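## Task

Read the ticket on the desk's front edge, which names three shelf labels; each cardboard box sits right above its own label on the shelf edge. Move the three boxes whose labels are on the ticket onto the desk so they rest there on their own, not held by the robot, and finish without the robot toppling or left leaning.

## Robot and tools

Robot: a simulated Hello Robot Stretch 3 with one arm. It has a two-wheel base (0.33 m long, 0.34 m wide) that can only drive straight or spin in place, a lift carrying the arm up a mast, and a telescoping arm that sticks out to the robot's RIGHT. To bring the gripper forward or back you drive the base. Spinning pivots about the wheel midpoint, 0.05 m behind the front edge; with arm retracted and wrist folded, the swept circle has radius 0.28 m, and an unfolded level wrist reaches past it.

Frames: the base frame has its origin on the floor between the drive wheels, x ahead, y to the left, z up. hand_pose is reported in it, at the point where closed fingertips meet. The odometry frame is the base frame at the scene's start; heading is positive to the left, range -3.142 to 3.142.

Tool execute_actions takes "actions", a list run in order (empty list = just report). Each action may have "robot", "steps" (1 to 450 control steps at 30 per second, default 1) and "until". "robot" is either one command, a list of up to 8 commands run one after the other (items may be {"pause_s": s}, s at most 15), or {"stop": true}, which brakes everything and clears the queue. A command can contain:
- "base": exactly one key. "translate_m" is a relative drive in metres from where the base is when that command begins, positive forward, |value| at most 1. "rotate_rad" is a relative turn in radians, positive counter-clockwise seen from above, |value| at most 3.2.
- "joints": absolute targets by name; unnamed joints keep their old targets. lift_m 0 to 1.1 (arm height); arm_m 0 to 0.52 (extension); wrist_yaw_rad -1.345 to 4.42 (0 along the arm, positive toward the front, 3.0 folded over the base); wrist_pitch_rad -1.57 to 0.451 (negative tips fingers down); wrist_roll_rad -2.911 to 2.911; gripper_m -0.089 to 0.179 (larger is wider; real fingertip gap is smaller by about 0.007 nearly shut to 0.025 wide open); head_pan_rad -3.953 to 1.73 (positive left, -1.57 looks along the arm); head_tilt_rad -1.53 to 0.419 (negative down).
- "contact_limits": {"arm_m": effort percent 1 to 100}, the motor effort that halts the arm; lower is gentler.
Motions begin together and keep running across later actions and while you think. A fresh command overrides at once and discards any older queue. "until" ends an action early, e.g. {"robot": {"status": "ended"}} (nothing moving, no queue running), or field comparisons like {"lift_m": [">", 0.3]} using =, !=, <, <=, >, >=; "any" ends when any one motion ends. Any bad value rejects the whole call.

zoom_image: "camera" is head_camera, nav_camera or wrist_camera; "region" is [x0, y0, x1, y1] in pixels of that camera's last image, origin top-left, at most 504 by 504. Use it to read labels and the ticket.

finished_scene: {"scene": n}; irreversible. Call it only after every motion has ended and the objects rest on the desk untouched.

Result lines: base_status shows progress as (moved of goal). joint_goals, joint_status (moving, done, off_target, contact_stop, time_out, stopped, not_commanded, torque_fault), measured_speeds, motor_effort (percent, peak in brackets; biased and noisy). "robot: refusals= queue= queue_left=". Lines starting refused:, dropped:, replaced: explain rejected goals, cancelled queue items, or how a replaced motion ended. robot.on_its_own appears when the robot changed a goal itself, a joint is slack or off, a motor is loaded at rest, or base_tilt departs 3 degrees or more from its start value. lidar_m: 12 distances in 30-degree sectors from straight ahead counter-clockwise (4th left, 7th behind, 10th right), plane 0.17 m high. wrist_depth_mm and head_depth_mm: 7x7 grids of median depth. Each result carries one image per camera.

Gripping: command gripper_m below the object's width to hold; to let go, open at least 0.02 beyond where the pads made contact. Readings and "done" do not confirm a grasp, so check images. Over-squeezing triggers a stall guard that loosens grip.

Safe wrist handling: fold or unfold the wrist only with lift_m 0.32 to 0.95, pitch -0.4, roll near 0; once folded, lift may drop to 0.25. With yaw below -0.4, keep pitch at -0.5 or lower. Fast driving (0.30 m/s) needs lift under 0.30, arm under 0.03, yaw above 2.54; otherwise speed is capped.

Avoid: pushing the arm into rigid things with the gripper higher than about 0.45 m, pushing again after a contact_stop, driving while gripping or pressing on something fixed, and scraping furniture (backing up is worst); all can tip the robot. If base_tilt shows a lean, reverse the last move in small steps, free the gripper, and lower lift to about 0.2 if it stays tilted. Do not drop, slam or hard-push objects, and avoid long wrist strain that causes torque faults. Loose objects may occasionally get nudged by something external, so re-check before finishing.

Each tool is called after "Emit:" by a JSON object that holds its "method" and its "body", one argument or row to a line.

## Session

Emit:
{"method": "execute_actions", "body": {
  "actions": []
}}

Scene clock: 0.00 s.
robot.base_odometry: x=+0.000 y=+0.000 heading=+0.000 (m, m, rad; robot's odometry frame)
robot.turned_by_wheels: +0.000 (rad since the last result)
robot.turned_by_imu: +0.000 (rad since the last result)
robot.base_tilt: forward=-0.6 right=-0.4 (deg)
robot.lidar_m: 1.89 2.00 2.74 2.84 2.59 1.92 1.86 1.94 1.22 1.00 1.29 1.96
robot.head_depth_mm: 1732 1743 1764 1766 1804 1821 1847 / 1738 1744 1774 1797 1831 1850 1854 / 1771 1767 1795 1826 1841 1865 1862 / 1781 1773 1823 1829 1861 1894 1888 / 1798 1831 1843 1873 1906 1920 1942 / 1816 1850 1869 1901 1920 1950 1954 / 1832 1868 1890 1912 1934 1965 1980
robot.base_status: not_commanded
robot.joint_positions: lift_m=+0.598 arm_m=-0.001 wrist_yaw_rad=+2.927 wrist_pitch_rad=-0.386 wrist_roll_rad=-0.013 gripper_m=+0.037 head_pan_rad=-0.019 head_tilt_rad=+0.011
robot.joint_goals: lift_m=+0.598 arm_m=-0.001 wrist_yaw_rad=+2.927 wrist_pitch_rad=-0.386 wrist_roll_rad=-0.013 gripper_m=+0.037 head_pan_rad=-0.019 head_tilt_rad=+0.011
robot.joint_status: lift_m=not_commanded arm_m=not_commanded wrist_yaw_rad=not_commanded wrist_pitch_rad=not_commanded wrist_roll_rad=not_commanded gripper_m=not_commanded head_pan_rad=not_commanded head_tilt_rad=not_commanded
robot.measured_speeds: translate_m=+0.000 rotate_rad=+0.000 lift_m=+0.000 arm_m=+0.000 wrist_yaw_rad=+0.000 wrist_pitch_rad=+0.000 wrist_roll_rad=+0.000 head_pan_rad=+0.000 head_tilt_rad=+0.000
robot: refusals=0 queue=idle queue_left=0
robot.motor_effort: left_wheel=+0 right_wheel=-1 lift_m=+27 arm_m=+0 wrist_yaw_rad=+0 wrist_pitch_rad=+9 wrist_roll_rad=+0 gripper_m=+0 head_pan_rad=+1 head_tilt_rad=+2 (%)
robot.hand_pose: x=+0.0274 y=+0.0789 z=+0.6180 quat_wxyz=(+0.209, +0.700, +0.062, +0.680) (m; robot's base frame)
robot.wrist_depth_mm: - - - - - - - / - - - - - - - / - - - - - - - / - - - - - - - / - - - - - - - / 987 - - 954 943 917 931 / 840 813 808 795 811 792 783
pictures: head_camera (sideways: a quarter turn clockwise sets it upright), nav_camera (sideways: a quarter turn counterclockwise sets it upright), wrist_camera
Images, in order (width x height): head_camera 896x504, nav_camera 672x504, wrist_camera 644x364.

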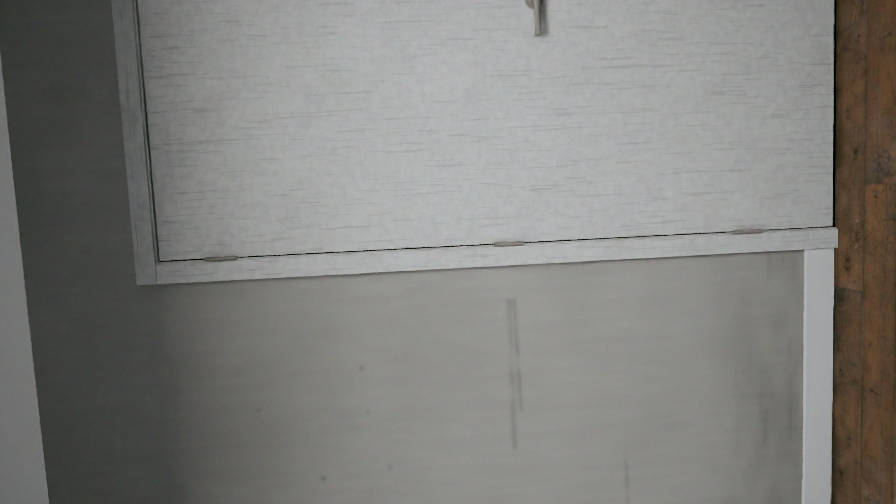

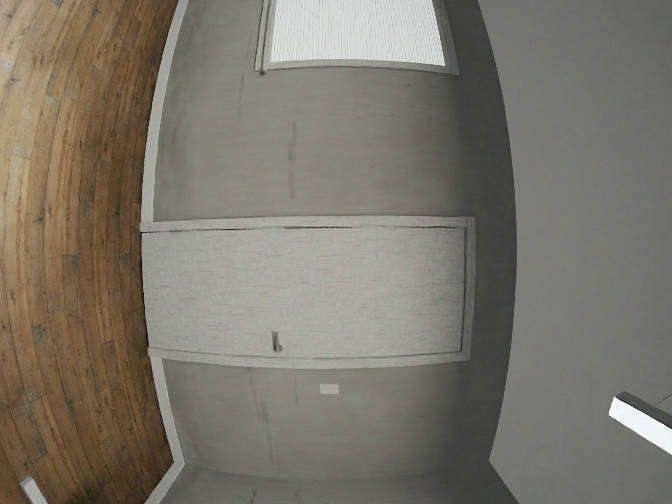

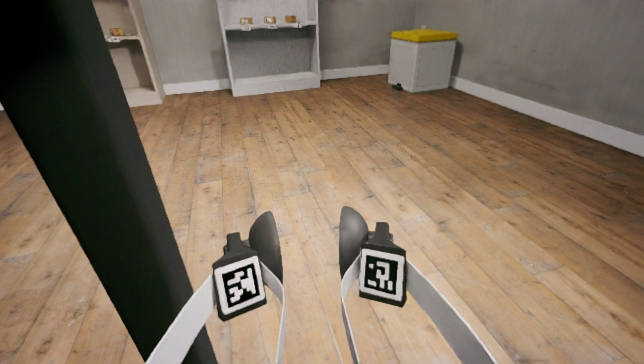

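Emit:
{"method": "execute_actions", "body": {
  "actions": [
    {"robot":{"joints":{"head_pan_rad":1.57,"head_tilt_rad":-0.3}},"steps":200,"until":{"robot":{"status":"ended"}}}
  ]
}}

Scene clock: 6.43 s.
robot.base_odometry: x=+0.000 y=+0.000 heading=+0.000 (m, m, rad; robot's odometry frame)
robot.turned_by_wheels: +0.000 (rad since the last result)
robot.turned_by_imu: +0.000 (rad since the last result)
robot.base_tilt: forward=-0.6 right=-0.2 (deg)
robot.lidar_m: 1.89 2.00 2.74 2.83 2.59 1.92 1.86 1.94 1.21 1.00 1.29 1.97
robot.head_depth_mm: 2563 2705 2882 2943 2244 1699 1354 / 2568 2745 2901 3062 2256 1706 1364 / 2556 2759 2945 3110 2325 1722 1378 / 2675 2834 3059 3240 2333 1764 1382 / 2655 2887 3047 3151 2361 1761 1402 / 2681 2862 3045 3201 2424 1778 1414 / 2722 2912 3052 3194 2479 1879 -
robot.base_status: not_commanded
robot.joint_positions: lift_m=+0.598 arm_m=-0.001 wrist_yaw_rad=+2.927 wrist_pitch_rad=-0.386 wrist_roll_rad=-0.013 gripper_m=+0.037 head_pan_rad=+1.563 head_tilt_rad=-0.296
robot.joint_goals: lift_m=+0.598 arm_m=-0.001 wrist_yaw_rad=+2.927 wrist_pitch_rad=-0.386 wrist_roll_rad=-0.013 gripper_m=+0.037 head_pan_rad=+1.570 head_tilt_rad=-0.300
robot.joint_status: lift_m=not_commanded arm_m=not_commanded wrist_yaw_rad=not_commanded wrist_pitch_rad=not_commanded wrist_roll_rad=not_commanded gripper_m=not_commanded head_pan_rad=done head_tilt_rad=done
robot.measured_speeds: translate_m=+0.000 rotate_rad=+0.000 lift_m=+0.000 arm_m=+0.000 wrist_yaw_rad=+0.000 wrist_pitch_rad=+0.000 wrist_roll_rad=+0.000 head_pan_rad=+0.000 head_tilt_rad=+0.000
robot: refusals=0 queue=done queue_left=0
robot.motor_effort: left_wheel=+0(0) right_wheel=-1(1) lift_m=+27(28) arm_m=+1(0) wrist_yaw_rad=-1(0) wrist_pitch_rad=+9(9) wrist_roll_rad=+0(0) gripper_m=+0(0) head_pan_rad=+5(50) head_tilt_rad=-2(31) (%)
robot.hand_pose: x=+0.0274 y=+0.0789 z=+0.6180 quat_wxyz=(+0.209, +0.700, +0.062, +0.680) (m; robot's base frame)
robot.wrist_depth_mm: - - - - - - - / - - - - - - - / - - - - - - - / - - - - - - - / - - - - - - - / 986 - - 976 953 940 933 / 841 812 820 820 795 785 778
pictures: head_camera (sideways: a quarter turn clockwise sets it upright), nav_camera (sideways: a quarter turn counterclockwise sets it upright), wrist_camera
Images, in order (width x height): head_camera 896x504, nav_camera 672x504, wrist_camera 644x364.

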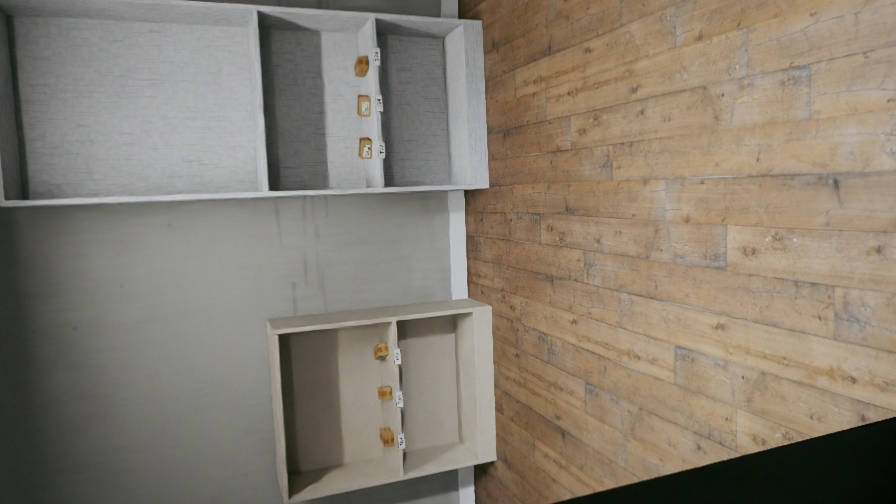

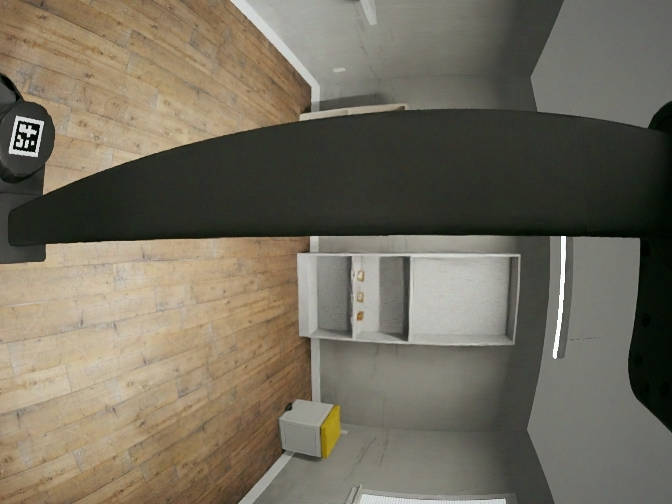

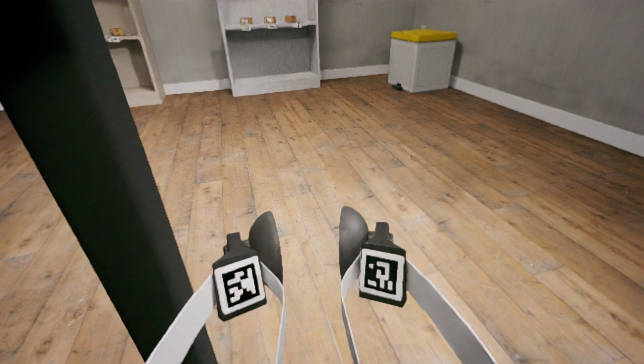

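Emit:
{"method": "execute_actions", "body": {
  "actions": [
    {"robot":{"joints":{"head_pan_rad":-1.8,"head_tilt_rad":-0.4}},"steps":200,"until":{"robot":{"status":"ended"}}}
  ]
}}

Scene clock: 14.23 s.
robot.base_odometry: x=+0.000 y=+0.000 heading=+0.000 (m, m, rad; robot's odometry frame)
robot.turned_by_wheels: +0.000 (rad since the last result)
robot.turned_by_imu: +0.000 (rad since the last result)
robot.base_tilt: forward=-0.6 right=-0.3 (deg)
robot.lidar_m: 1.89 2.00 2.73 2.83 2.59 1.92 1.86 1.94 1.22 0.99 1.29 1.96
robot.head_depth_mm: 1414 1527 1192 1807 1743 1532 1262 / 1386 1512 1232 1824 1931 1556 1269 / 1370 1484 1271 1776 1868 1569 1281 / 1354 1455 1313 1402 1330 1532 1297 / 1329 1438 1357 1413 1857 1594 1302 / 1310 1419 1408 992 1850 1624 1315 / 1283 1398 1456 954 1818 1598 1322
robot.base_status: not_commanded
robot.joint_positions: lift_m=+0.598 arm_m=-0.001 wrist_yaw_rad=+2.927 wrist_pitch_rad=-0.386 wrist_roll_rad=-0.013 gripper_m=+0.037 head_pan_rad=-1.793 head_tilt_rad=-0.395
robot.joint_goals: lift_m=+0.598 arm_m=-0.001 wrist_yaw_rad=+2.927 wrist_pitch_rad=-0.386 wrist_roll_rad=-0.013 gripper_m=+0.037 head_pan_rad=-1.800 head_tilt_rad=-0.400
robot.joint_status: lift_m=not_commanded arm_m=not_commanded wrist_yaw_rad=not_commanded wrist_pitch_rad=not_commanded wrist_roll_rad=not_commanded gripper_m=not_commanded head_pan_rad=done head_tilt_rad=done
robot.measured_speeds: translate_m=+0.000 rotate_rad=+0.000 lift_m=+0.000 arm_m=+0.000 wrist_yaw_rad=+0.000 wrist_pitch_rad=+0.000 wrist_roll_rad=+0.000 head_pan_rad=+0.000 head_tilt_rad=+0.000
robot: refusals=0 queue=done queue_left=0
robot.motor_effort: left_wheel=+0(0) right_wheel=-1(1) lift_m=+27(27) arm_m=+0(1) wrist_yaw_rad=+1(0) wrist_pitch_rad=+9(9) wrist_roll_rad=+0(0) gripper_m=+0(1) head_pan_rad=-4(48) head_tilt_rad=-3(17) (%)
robot.hand_pose: x=+0.0274 y=+0.0789 z=+0.6180 quat_wxyz=(+0.209, +0.700, +0.062, +0.680) (m; robot's base frame)
robot.wrist_depth_mm: - - - - - - - / - - - - - - - / - - - - - - - / - - - - - - - / - - - - - - - / 998 - - 940 977 932 924 / 848 809 816 816 795 799 783
pictures: head_camera (sideways: a quarter turn clockwise sets it upright), nav_camera (sideways: a quarter turn counterclockwise sets it upright), wrist_camera
Images, in order (width x height): head_camera 896x504, nav_camera 672x504, wrist_camera 644x364.

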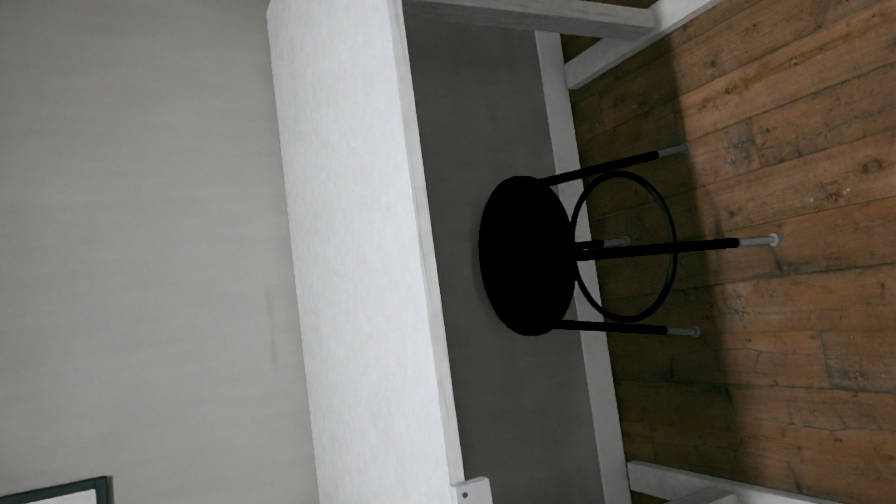

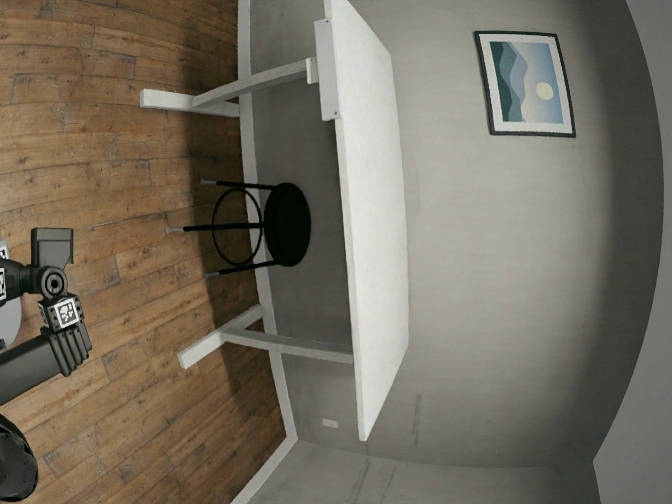

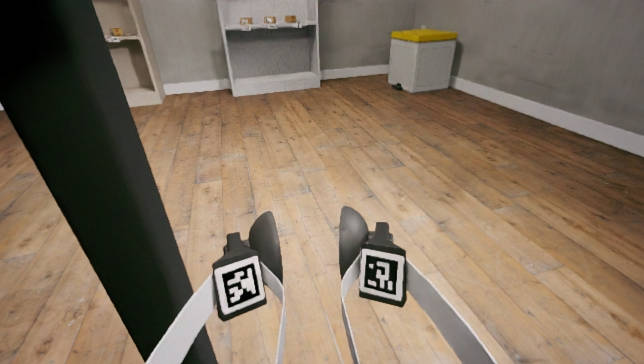

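Emit:
{"method": "execute_actions", "body": {
  "actions": [
    {"robot":{"joints":{"head_pan_rad":-1.25,"head_tilt_rad":-0.45}},"steps":200,"until":{"robot":{"status":"ended"}}}
  ]
}}

Scene clock: 21.37 s.
robot.base_odometry: x=+0.000 y=+0.000 heading=+0.000 (m, m, rad; robot's odometry frame)
robot.turned_by_wheels: +0.000 (rad since the last result)
robot.turned_by_imu: +0.000 (rad since the last result)
robot.base_tilt: forward=-0.6 right=-0.3 (deg)
robot.lidar_m: 1.89 2.00 2.74 2.83 2.60 1.92 1.87 1.94 1.21 1.00 1.29 1.96
robot.head_depth_mm: 1282 1395 1024 1652 1678 1469 1226 / 1329 1451 1049 1782 1852 1486 1247 / 1383 1507 1076 1876 1891 1498 1247 / 1433 1570 1110 1491 1785 1513 1262 / 1497 1647 1148 2077 1963 1543 1268 / 1556 1744 1882 2219 1966 1553 1276 / 1615 1804 2035 2357 2000 1576 1289
robot.base_status: not_commanded
robot.joint_positions: lift_m=+0.598 arm_m=-0.001 wrist_yaw_rad=+2.927 wrist_pitch_rad=-0.386 wrist_roll_rad=-0.013 gripper_m=+0.037 head_pan_rad=-1.257 head_tilt_rad=-0.444
robot.joint_goals: lift_m=+0.598 arm_m=-0.001 wrist_yaw_rad=+2.927 wrist_pitch_rad=-0.386 wrist_roll_rad=-0.013 gripper_m=+0.037 head_pan_rad=-1.250 head_tilt_rad=-0.450
robot.joint_status: lift_m=not_commanded arm_m=not_commanded wrist_yaw_rad=not_commanded wrist_pitch_rad=not_commanded wrist_roll_rad=not_commanded gripper_m=not_commanded head_pan_rad=done head_tilt_rad=done
robot.measured_speeds: translate_m=+0.000 rotate_rad=+0.000 lift_m=+0.000 arm_m=+0.000 wrist_yaw_rad=+0.000 wrist_pitch_rad=+0.000 wrist_roll_rad=+0.000 head_pan_rad=+0.000 head_tilt_rad=+0.000
robot: refusals=0 queue=done queue_left=0
robot.motor_effort: left_wheel=+0(0) right_wheel=-1(1) lift_m=+27(27) arm_m=+0(0) wrist_yaw_rad=+0(0) wrist_pitch_rad=+9(9) wrist_roll_rad=+0(0) gripper_m=+1(1) head_pan_rad=+4(45) head_tilt_rad=-5(11) (%)
robot.hand_pose: x=+0.0274 y=+0.0789 z=+0.6180 quat_wxyz=(+0.209, +0.700, +0.062, +0.680) (m; robot's base frame)
robot.wrist_depth_mm: - - - - - - - / - - - - - - - / - - - - - - - / - - - - - - - / - - - - - - - / 983 - - 948 934 936 930 / 828 807 811 803 802 787 789
pictures: head_camera (sideways: a quarter turn clockwise sets it upright), nav_camera (sideways: a quarter turn counterclockwise sets it upright), wrist_camera
Images, in order (width x height): head_camera 896x504, nav_camera 672x504, wrist_camera 644x364.

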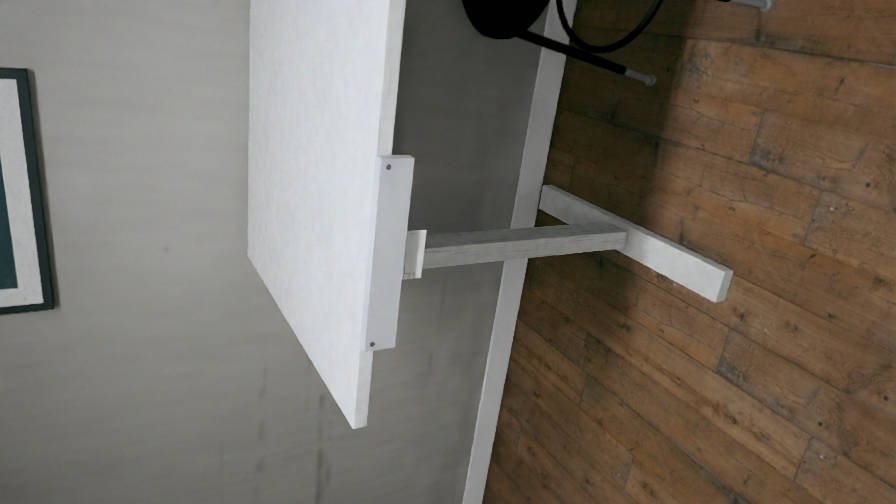

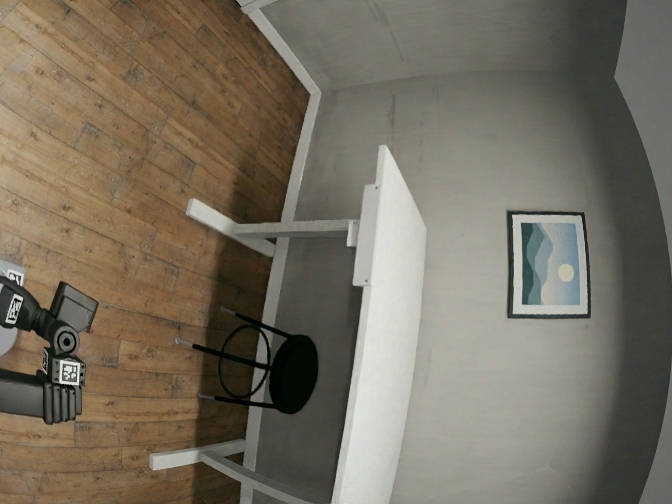

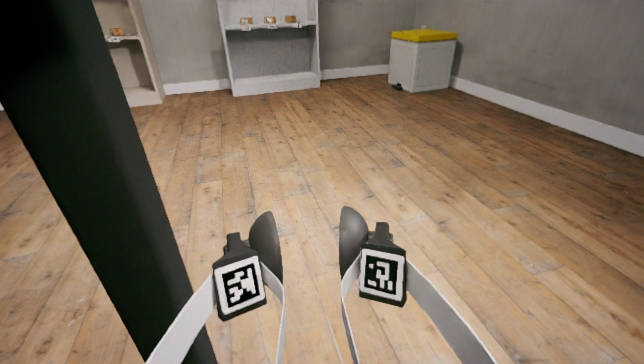

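Emit:
{"method": "zoom_image", "body": {
  "camera": "head_camera",
  "region": [340, 140, 460, 370]
}}

Region (340, 140, 460, 370) of head_camera's 896x504 image, scaled by 2.191, with more detail than that image has; it fills the left 263 columns of this view, and the rest is white.

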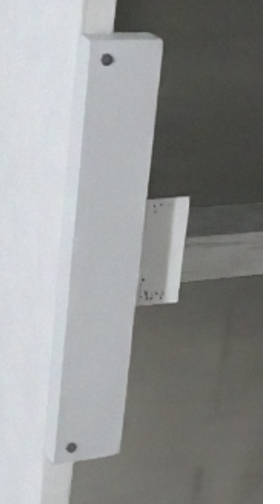

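Emit:
{"method": "execute_actions", "body": {
  "actions": [
    {"robot":[{"base":{"translate_m":0.3},"joints":{"wrist_yaw_rad":0.0,"wrist_pitch_rad":-0.4,"head_pan_rad":-1.57,"head_tilt_rad":-0.6}},{"joints":{"wrist_pitch_rad":0.0,"lift_m":0.7}}],"steps":450,"until":{"robot":{"status":"ended"}}}
  ]
}}

Scene clock: 52.37 s.
robot.base_odometry: x=+0.300 y=+0.000 heading=+0.000 (m, m, rad; robot's odometry frame)
robot.turned_by_wheels: +0.000 (rad since the last result)
robot.turned_by_imu: +0.002 (rad since the last result)
robot.base_tilt: forward=-0.5 right=-0.4 (deg)
robot.lidar_m: 1.59 1.69 2.35 2.84 2.98 2.23 2.16 2.26 1.07 1.20 1.70 1.64
robot.head_depth_mm: 1305 1061 1379 1805 1547 1335 1163 / 1328 1094 1680 1881 1614 1349 1173 / 1336 1127 863 1908 1642 1367 1132 / 1348 1165 868 1921 1617 1361 1175 / 1353 1207 910 1940 1677 1387 1176 / 1371 1461 1762 1983 1696 1394 1185 / 1379 1551 1763 2024 1711 1416 1201
robot.base_status: done (translate_m +0.3000 of +0.3000)
robot.joint_positions: lift_m=+0.699 arm_m=-0.001 wrist_yaw_rad=+0.002 wrist_pitch_rad=-0.024 wrist_roll_rad=-0.013 gripper_m=+0.037 head_pan_rad=-1.563 head_tilt_rad=-0.592
robot.joint_goals: lift_m=+0.700 arm_m=-0.001 wrist_yaw_rad=+0.000 wrist_pitch_rad=+0.000 wrist_roll_rad=-0.013 gripper_m=+0.037 head_pan_rad=-1.570 head_tilt_rad=-0.600
robot.joint_status: lift_m=done arm_m=not_commanded wrist_yaw_rad=done wrist_pitch_rad=done wrist_roll_rad=not_commanded gripper_m=not_commanded head_pan_rad=done head_tilt_rad=done
robot.measured_speeds: translate_m=+0.000 rotate_rad=+0.000 lift_m=+0.000 arm_m=+0.000 wrist_yaw_rad=+0.000 wrist_pitch_rad=+0.000 wrist_roll_rad=+0.000 head_pan_rad=+0.000 head_tilt_rad=+0.000
robot: refusals=0 queue=done queue_left=0
robot.motor_effort: left_wheel=-1(4) right_wheel=+0(6) lift_m=+40(41) arm_m=+0(0) wrist_yaw_rad=-2(3) wrist_pitch_rad=+14(14) wrist_roll_rad=+0(0) gripper_m=-1(1) head_pan_rad=-5(32) head_tilt_rad=-5(23) (%)
robot.hand_pose: x=-0.0209 y=-0.3997 z=+0.8078 quat_wxyz=(+0.712, +0.010, -0.702, -0.008) (m; robot's base frame)
robot.wrist_depth_mm: - - - - - - - / - - - - - 937 952 / - - 906 - - - - / - - - - - - - / - - - - - - - / - - - - - - - / - - - - - - -
pictures: head_camera (sideways: a quarter turn clockwise sets it upright), nav_camera (sideways: a quarter turn counterclockwise sets it upright), wrist_camera
Images, in order (width x height): head_camera 896x504, nav_camera 672x504, wrist_camera 644x364.

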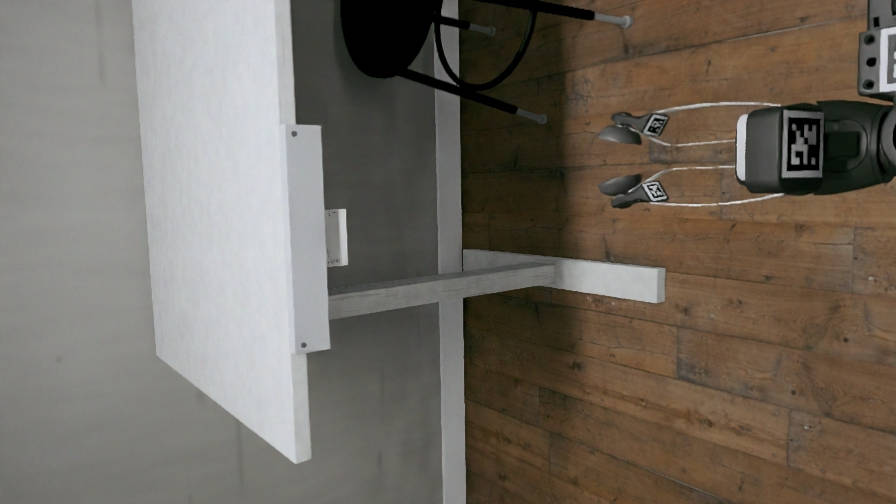

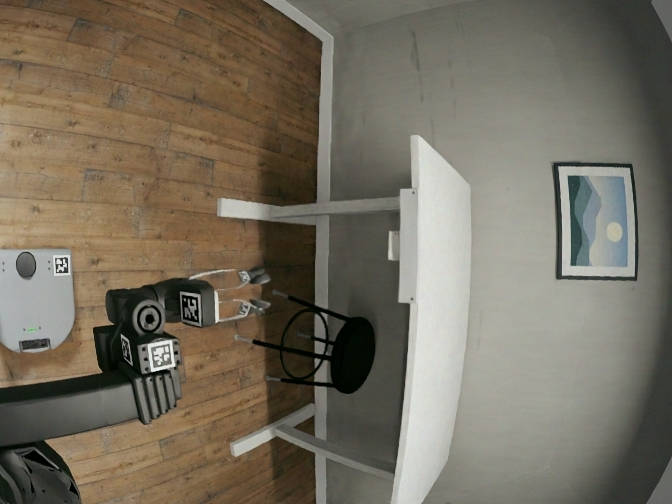

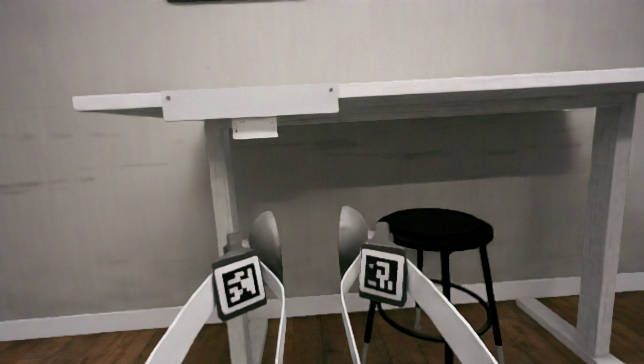

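Emit:
{"method": "zoom_image", "body": {
  "camera": "wrist_camera",
  "region": [150, 70, 350, 160]
}}

Emit:
{"method": "zoom_image", "body": {
  "camera": "head_camera",
  "region": [270, 110, 370, 370]
}}

Region (150, 70, 350, 160) of wrist_camera's 644x364 image, scaled by 2.520; it fills the top 227 rows of this view, and the rest is white.

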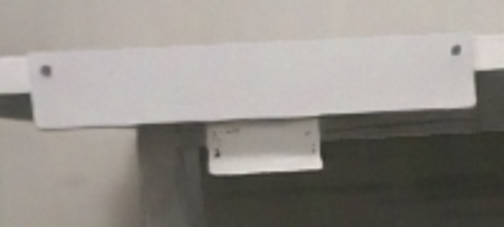

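Region (270, 110, 370, 370) of head_camera's 896x504 image, scaled by 1.938, with more detail than that image has; it fills the left 194 columns of this view, and the rest is white.

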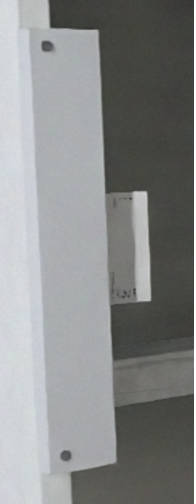

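Emit:
{"method": "execute_actions", "body": {
  "actions": [
    {"robot":{"base":{"translate_m":0.13},"joints":{"arm_m":0.25,"lift_m":0.74}},"steps":450,"until":{"robot":{"status":"ended"}}}
  ]
}}

Scene clock: 65.80 s.
robot.base_odometry: x=+0.430 y=+0.000 heading=+0.000 (m, m, rad; robot's odometry frame)
robot.turned_by_wheels: +0.000 (rad since the last result)
robot.turned_by_imu: +0.001 (rad since the last result)
robot.base_tilt: forward=-0.6 right=-0.4 (deg)
robot.lidar_m: 1.46 1.55 2.16 2.85 3.01 2.37 2.29 1.66 1.12 1.19 1.71 1.51
robot.head_depth_mm: 1320 1061 1672 1848 - 1309 1142 / 1328 1089 860 1923 - 1344 1146 / 1331 1123 868 1887 1606 1361 1162 / 1346 1157 1269 1868 1610 1364 1171 / 1356 1445 1744 1960 1664 1381 1180 / 1365 1548 1773 1974 1686 1393 1187 / 1381 1548 1784 2025 1723 1409 1196
robot.base_status: done (translate_m +0.1300 of +0.1300)
robot.joint_positions: lift_m=+0.739 arm_m=+0.250 wrist_yaw_rad=+0.001 wrist_pitch_rad=-0.024 wrist_roll_rad=-0.013 gripper_m=+0.037 head_pan_rad=-1.563 head_tilt_rad=-0.592
robot.joint_goals: lift_m=+0.740 arm_m=+0.250 wrist_yaw_rad=+0.000 wrist_pitch_rad=+0.000 wrist_roll_rad=-0.013 gripper_m=+0.037 head_pan_rad=-1.570 head_tilt_rad=-0.600
robot.joint_status: lift_m=done arm_m=done wrist_yaw_rad=done wrist_pitch_rad=done wrist_roll_rad=not_commanded gripper_m=not_commanded head_pan_rad=done head_tilt_rad=done
robot.measured_speeds: translate_m=+0.000 rotate_rad=+0.000 lift_m=+0.000 arm_m=+0.000 wrist_yaw_rad=+0.000 wrist_pitch_rad=+0.000 wrist_roll_rad=+0.000 head_pan_rad=+0.000 head_tilt_rad=+0.000
robot: refusals=0 queue=done queue_left=0
robot.motor_effort: left_wheel=-1(6) right_wheel=+0(6) lift_m=+39(38) arm_m=+3(4) wrist_yaw_rad=-1(2) wrist_pitch_rad=+14(14) wrist_roll_rad=+0(0) gripper_m=+0(2) head_pan_rad=-4(4) head_tilt_rad=-4(5) (%)
robot.hand_pose: x=-0.0212 y=-0.6502 z=+0.8479 quat_wxyz=(+0.712, +0.009, -0.702, -0.008) (m; robot's base frame)
robot.wrist_depth_mm: - - - - - - - / - - - - - - 367 / - - 318 323 329 - - / - - - - - - - / - - - - - - - / - - - - - 725 707 / - - - - - - -
pictures: head_camera (sideways: a quarter turn clockwise sets it upright), nav_camera (sideways: a quarter turn counterclockwise sets it upright), wrist_camera
Images, in order (width x height): head_camera 896x504, nav_camera 672x504, wrist_camera 644x364.

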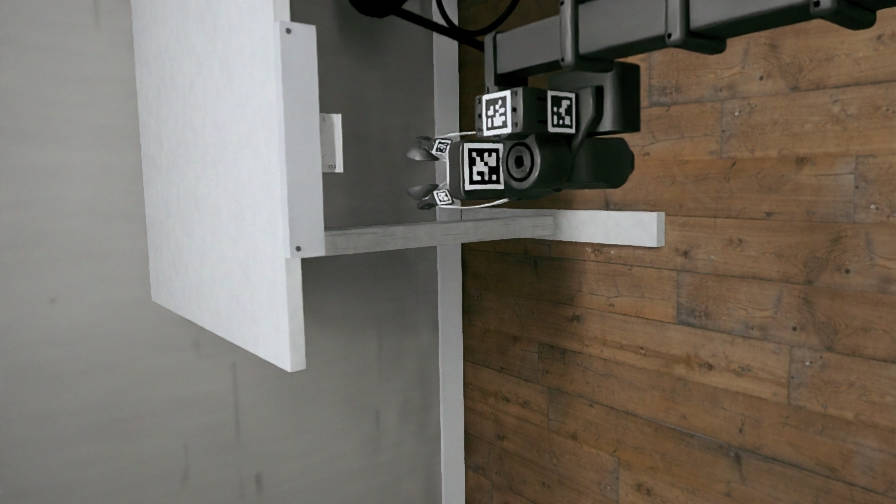

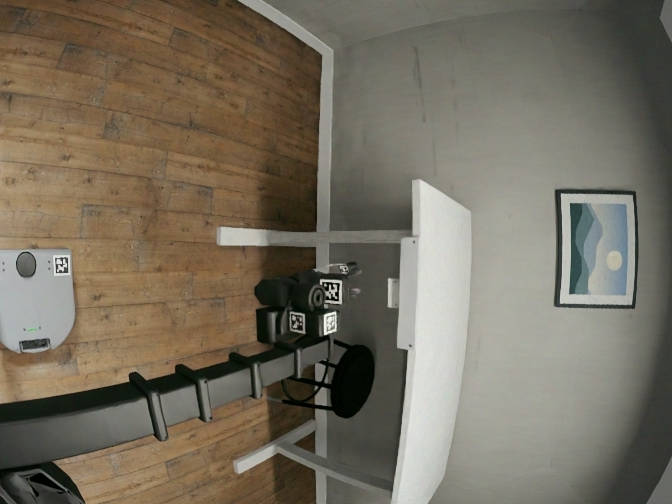

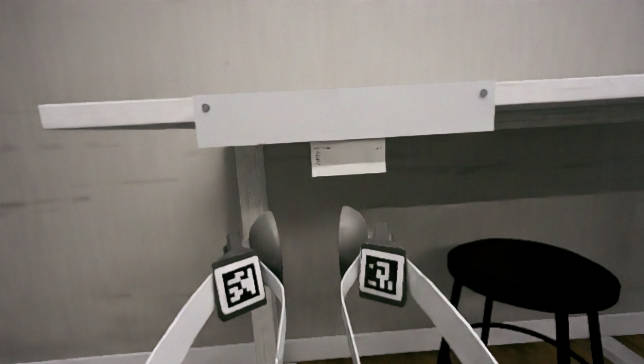

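Emit:
{"method": "zoom_image", "body": {
  "camera": "wrist_camera",
  "region": [290, 120, 410, 190]
}}

Region (290, 120, 410, 190) of wrist_camera's 644x364 image, scaled by 4.200; it fills the top 294 rows of this view, and the rest is white.

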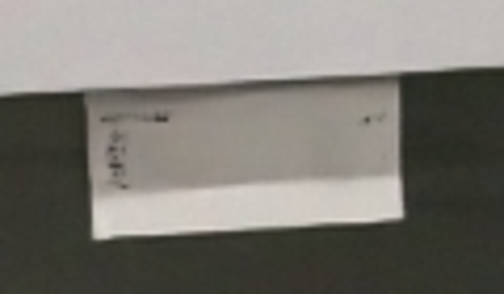

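Emit:
{"method": "execute_actions", "body": {
  "actions": [
    {"robot":{"joints":{"arm_m":0.40,"lift_m":0.72},"contact_limits":{"arm_m":20}},"steps":450,"until":{"robot":{"status":"ended"}}}
  ]
}}

Scene clock: 89.23 s.
robot.base_odometry: x=+0.430 y=+0.000 heading=+0.000 (m, m, rad; robot's odometry frame)
robot.turned_by_wheels: +0.000 (rad since the last result)
robot.turned_by_imu: +0.000 (rad since the last result)
robot.base_tilt: forward=-0.6 right=-0.4 (deg)
robot.lidar_m: 1.46 1.55 2.16 2.85 3.04 2.36 2.30 1.65 1.12 1.19 1.71 1.51
robot.head_depth_mm: 1324 1057 1667 1843 - 1300 1124 / 1329 1096 861 - 1578 1349 1150 / 1330 1119 855 1919 1624 1356 1162 / 1352 1161 1265 1879 1604 1373 1178 / 1359 1450 1746 1962 1674 1385 1173 / 1366 1542 1765 1979 1693 1402 1191 / 1376 1548 1778 2017 1708 1412 1202
robot.base_status: done (translate_m +0.1300 of +0.1300)
robot.joint_positions: lift_m=+0.721 arm_m=+0.400 wrist_yaw_rad=+0.001 wrist_pitch_rad=-0.024 wrist_roll_rad=-0.013 gripper_m=+0.037 head_pan_rad=-1.563 head_tilt_rad=-0.592
robot.joint_goals: lift_m=+0.720 arm_m=+0.400 wrist_yaw_rad=+0.000 wrist_pitch_rad=+0.000 wrist_roll_rad=-0.013 gripper_m=+0.037 head_pan_rad=-1.570 head_tilt_rad=-0.600
robot.joint_status: lift_m=done arm_m=done wrist_yaw_rad=done wrist_pitch_rad=done wrist_roll_rad=not_commanded gripper_m=not_commanded head_pan_rad=done head_tilt_rad=done
robot.measured_speeds: translate_m=+0.000 rotate_rad=+0.000 lift_m=+0.000 arm_m=+0.000 wrist_yaw_rad=+0.000 wrist_pitch_rad=+0.000 wrist_roll_rad=+0.000 head_pan_rad=+0.000 head_tilt_rad=+0.000
robot: refusals=0 queue=done queue_left=0
robot.motor_effort: left_wheel=+0(0) right_wheel=-1(0) lift_m=+13(40) arm_m=+3(3) wrist_yaw_rad=+0(1) wrist_pitch_rad=+14(14) wrist_roll_rad=+0(0) gripper_m=+0(1) head_pan_rad=-4(4) head_tilt_rad=-5(4) (%)
robot.contact_limits: arm_m 20 (drawing in: default 22, maximum 36; extending or still: default 29, maximum 48)
robot.hand_pose: x=-0.0212 y=-0.8002 z=+0.8291 quat_wxyz=(+0.712, +0.009, -0.702, -0.008) (m; robot's base frame)
robot.wrist_depth_mm: 904 161 163 165 167 170 172 / 179 163 165 168 171 174 177 / 967 968 528 184 184 - - / 989 992 994 - - - - / - - - - - - - / - - - - - 683 627 / - - - - - - 529
pictures: head_camera (sideways: a quarter turn clockwise sets it upright), nav_camera (sideways: a quarter turn counterclockwise sets it upright), wrist_camera
Images, in order (width x height): head_camera 896x504, nav_camera 672x504, wrist_camera 644x364.

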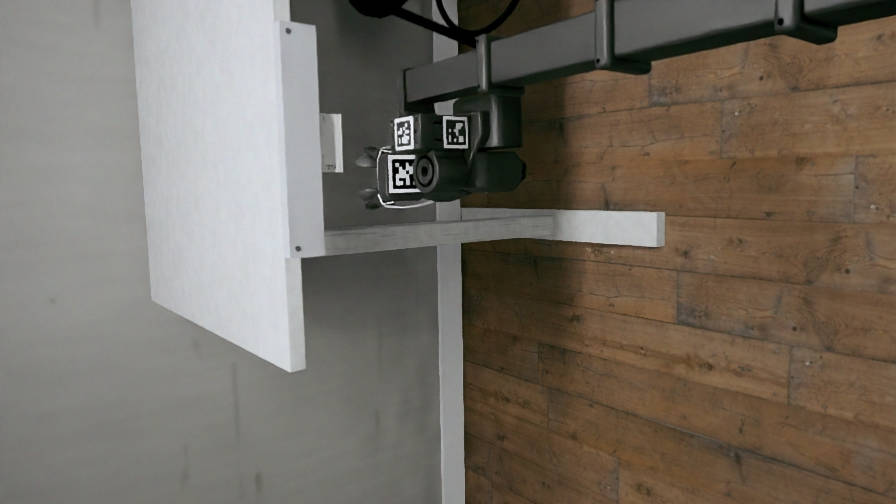

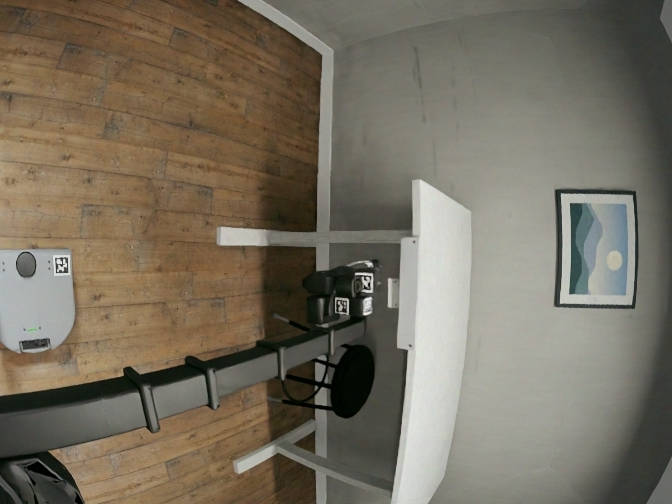

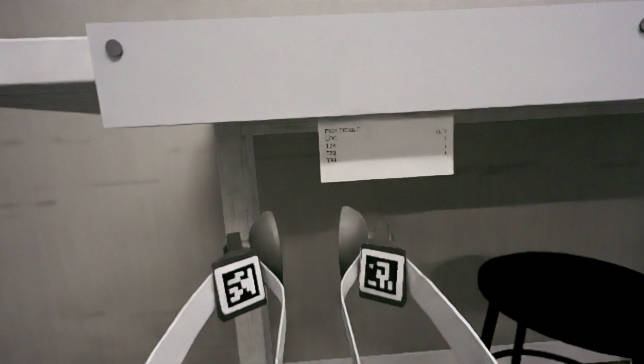

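Emit:
{"method": "zoom_image", "body": {
  "camera": "wrist_camera",
  "region": [310, 110, 460, 190]
}}

Region (310, 110, 460, 190) of wrist_camera's 644x364 image, scaled by 3.360; it fills the top 269 rows of this view, and the rest is white.

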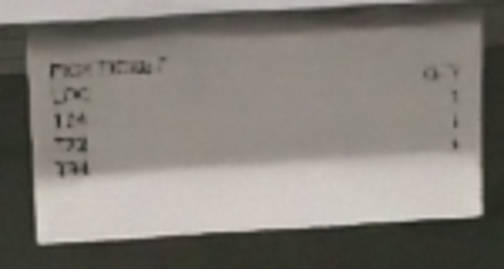

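Emit:
{"method": "execute_actions", "body": {
  "actions": [
    {"robot":[{"joints":{"lift_m":0.70}},{"joints":{"arm_m":0.465},"contact_limits":{"arm_m":20}}],"steps":450,"until":{"robot":{"status":"ended"}}}
  ]
}}

Scene clock: 100.87 s.
robot.base_odometry: x=+0.430 y=+0.000 heading=+0.000 (m, m, rad; robot's odometry frame)
robot.turned_by_wheels: +0.000 (rad since the last result)
robot.turned_by_imu: +0.000 (rad since the last result)
robot.base_tilt: forward=-0.7 right=-0.3 (deg)
robot.lidar_m: 1.46 1.55 2.16 2.85 3.04 2.37 2.29 1.65 1.12 1.19 1.70 1.51
robot.head_depth_mm: 1316 1059 1667 1850 1673 - 1118 / 1329 1090 855 - 1610 1342 1151 / 1338 1122 842 1877 1627 1361 1161 / 1341 1162 1254 1882 1622 1367 1163 / 1363 1447 1748 1958 1668 1384 1176 / 1372 1533 1754 1995 1695 1386 1190 / 1379 1539 1776 2000 1728 1406 1196
robot.base_status: done (translate_m +0.1300 of +0.1300)
robot.joint_positions: lift_m=+0.701 arm_m=+0.465 wrist_yaw_rad=+0.001 wrist_pitch_rad=-0.024 wrist_roll_rad=-0.013 gripper_m=+0.037 head_pan_rad=-1.563 head_tilt_rad=-0.592
robot.joint_goals: lift_m=+0.700 arm_m=+0.465 wrist_yaw_rad=+0.000 wrist_pitch_rad=+0.000 wrist_roll_rad=-0.013 gripper_m=+0.037 head_pan_rad=-1.570 head_tilt_rad=-0.600
robot.joint_status: lift_m=done arm_m=done wrist_yaw_rad=done wrist_pitch_rad=done wrist_roll_rad=not_commanded gripper_m=not_commanded head_pan_rad=done head_tilt_rad=done
robot.measured_speeds: translate_m=+0.000 rotate_rad=+0.000 lift_m=+0.000 arm_m=+0.000 wrist_yaw_rad=+0.000 wrist_pitch_rad=+0.000 wrist_roll_rad=+0.000 head_pan_rad=+0.000 head_tilt_rad=+0.000
robot: refusals=0 queue=done queue_left=0
robot.motor_effort: left_wheel=+0(0) right_wheel=-1(0) lift_m=+13(14) arm_m=+3(4) wrist_yaw_rad=-1(1) wrist_pitch_rad=+14(14) wrist_roll_rad=+0(0) gripper_m=+1(0) head_pan_rad=-4(4) head_tilt_rad=-4(5) (%)
robot.contact_limits: arm_m 20 (drawing in: default 22, maximum 36; extending or still: default 29, maximum 48)
robot.hand_pose: x=-0.0212 y=-0.8652 z=+0.8091 quat_wxyz=(+0.712, +0.009, -0.702, -0.008) (m; robot's base frame)
robot.wrist_depth_mm: 98 99 101 102 104 106 107 / 315 284 308 118 116 118 453 / 898 919 463 433 119 121 971 / 898 937 948 947 962 993 - / 949 959 964 - 997 - - / 956 993 - - - 692 584 / - - - - - - 481
pictures: head_camera (sideways: a quarter turn clockwise sets it upright), nav_camera (sideways: a quarter turn counterclockwise sets it upright), wrist_camera
Images, in order (width x height): head_camera 896x504, nav_camera 672x504, wrist_camera 644x364.

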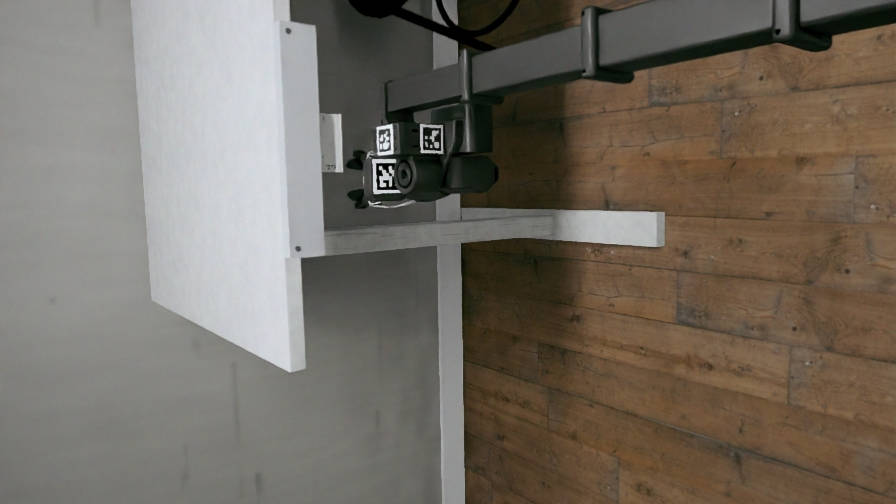

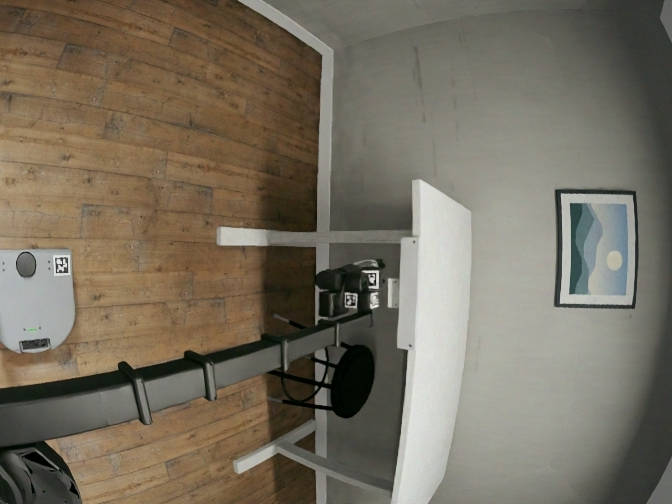

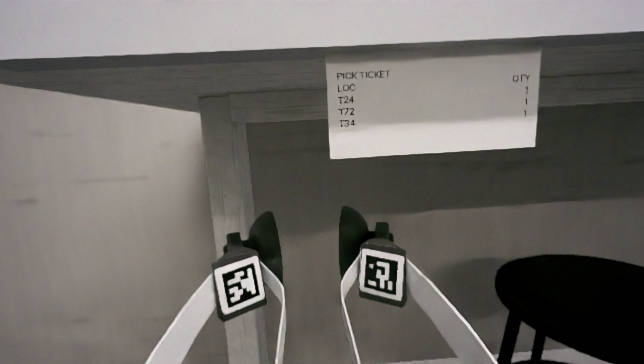

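Emit:
{"method": "zoom_image", "body": {
  "camera": "wrist_camera",
  "region": [320, 55, 460, 145]
}}

Region (320, 55, 460, 145) of wrist_camera's 644x364 image, scaled by 3.600; it fills the top 324 rows of this view, and the rest is white.

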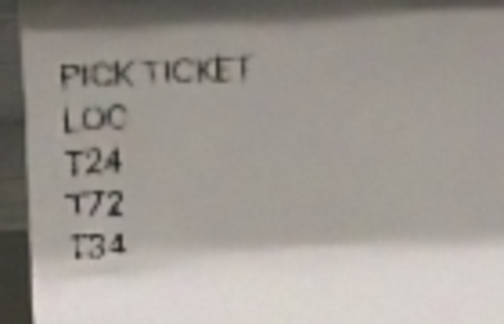

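Emit:
{"method": "execute_actions", "body": {
  "actions": [
    {"robot":[{"joints":{"arm_m":0.0,"wrist_pitch_rad":-0.4,"head_pan_rad":0.0,"head_tilt_rad":-0.35}},{"joints":{"wrist_yaw_rad":2.9,"lift_m":0.36},"base":{"rotate_rad":1.57}},{"joints":{"lift_m":0.26}},{"base":{"translate_m":1.0}},{"base":{"translate_m":0.5}}],"steps":450,"until":{"robot":{"status":"ended"}}},
    {"steps":450,"until":{"robot":{"status":"ended"}}}
  ]
}}

Scene clock: 183.00 s.
robot.base_odometry: x=+0.431 y=+1.500 heading=+1.570 (m, m, rad; robot's odometry frame)
robot.turned_by_wheels: +1.570 (rad since the last result)
robot.turned_by_imu: +1.600 (rad since the last result)
robot.base_tilt: forward=-0.4 right=-0.3 (deg)
robot.lidar_m: 1.37 1.65 2.21 2.27 2.37 2.91 2.68 2.07 1.56 1.51 1.33 1.40
robot.head_depth_mm: 1279 1373 1424 1517 1747 1588 1296 / 1291 1403 1520 1605 1772 1601 1306 / 1291 1402 1531 1621 1809 1617 1317 / 1306 1414 1543 1631 1827 1632 1330 / 1319 1433 1496 1626 1815 1664 1345 / 1277 1374 1608 1794 1960 1677 1357 / 1393 1506 1638 1793 1957 1686 1362
robot.base_status: done (translate_m +0.5000 of +0.5000)
robot.joint_positions: lift_m=+0.261 arm_m=+0.000 wrist_yaw_rad=+2.899 wrist_pitch_rad=-0.416 wrist_roll_rad=-0.013 gripper_m=+0.037 head_pan_rad=-0.007 head_tilt_rad=-0.358
robot.joint_goals: lift_m=+0.260 arm_m=+0.000 wrist_yaw_rad=+2.900 wrist_pitch_rad=-0.400 wrist_roll_rad=-0.013 gripper_m=+0.037 head_pan_rad=+0.000 head_tilt_rad=-0.350
robot.joint_status: lift_m=done arm_m=done wrist_yaw_rad=done wrist_pitch_rad=done wrist_roll_rad=not_commanded gripper_m=not_commanded head_pan_rad=done head_tilt_rad=done
robot.measured_speeds: translate_m=+0.000 rotate_rad=+0.000 lift_m=+0.000 arm_m=+0.000 wrist_yaw_rad=+0.000 wrist_pitch_rad=+0.000 wrist_roll_rad=+0.000 head_pan_rad=+0.000 head_tilt_rad=+0.000
robot: refusals=0 queue=done queue_left=0
robot.motor_effort: left_wheel=-2(8) right_wheel=+2(11) lift_m=+13(11) arm_m=-5(5) wrist_yaw_rad=+1(5) wrist_pitch_rad=+9(15) wrist_roll_rad=+0(1) gripper_m=+0(0) head_pan_rad=+5(52) head_tilt_rad=+5(31) (%)
robot.hand_pose: x=+0.0328 y=+0.0728 z=+0.2737 quat_wxyz=(+0.229, +0.700, +0.063, +0.674) (m; robot's base frame)
robot.wrist_depth_mm: - - - - - - - / - - - - - - - / - - - - - 990 957 / 753 767 755 760 741 720 725 / 613 - 634 592 584 575 578 / 506 - - 495 494 490 480 / 444 - - 417 411 410 409
pictures: head_camera (sideways: a quarter turn clockwise sets it upright), nav_camera (sideways: a quarter turn counterclockwise sets it upright), wrist_camera
Images, in order (width x height): head_camera 896x504, nav_camera 672x504, wrist_camera 644x364.

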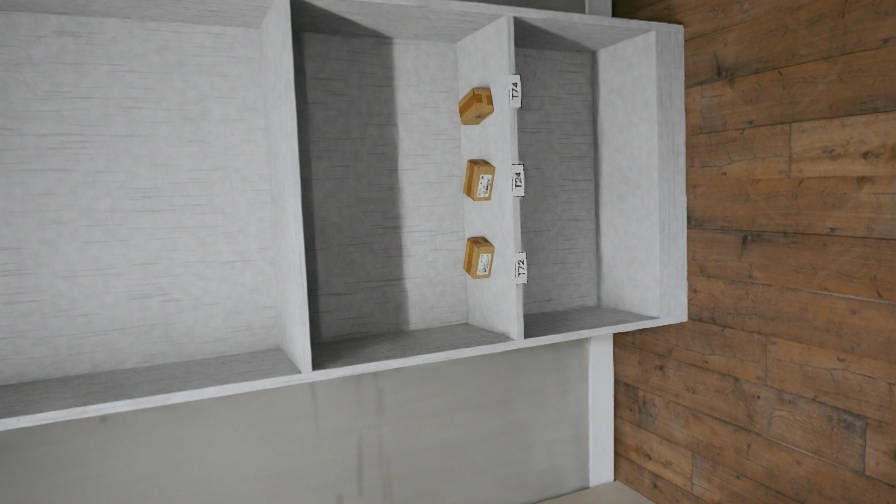

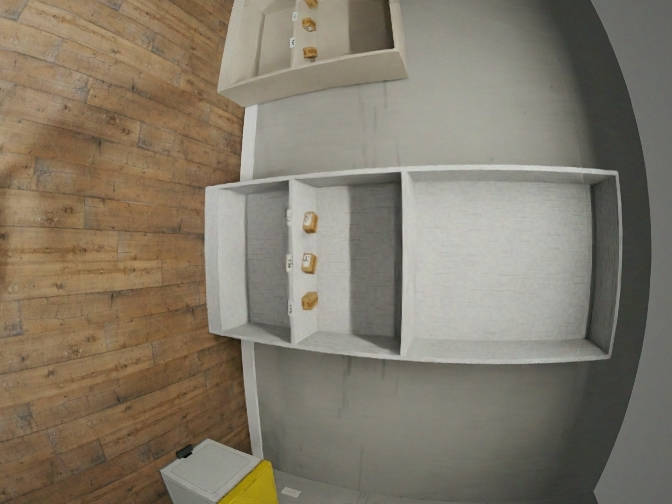

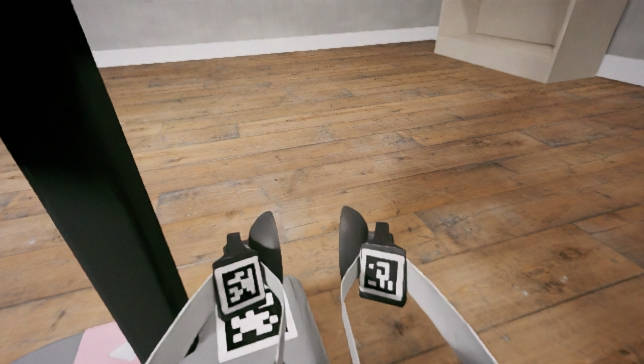

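Emit:
{"method": "zoom_image", "body": {
  "camera": "head_camera",
  "region": [440, 60, 560, 300]
}}

Region (440, 60, 560, 300) of head_camera's 896x504 image, scaled by 2.100, with more detail than that image has.

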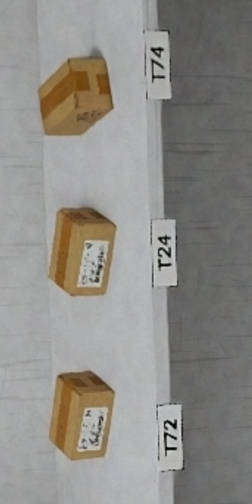

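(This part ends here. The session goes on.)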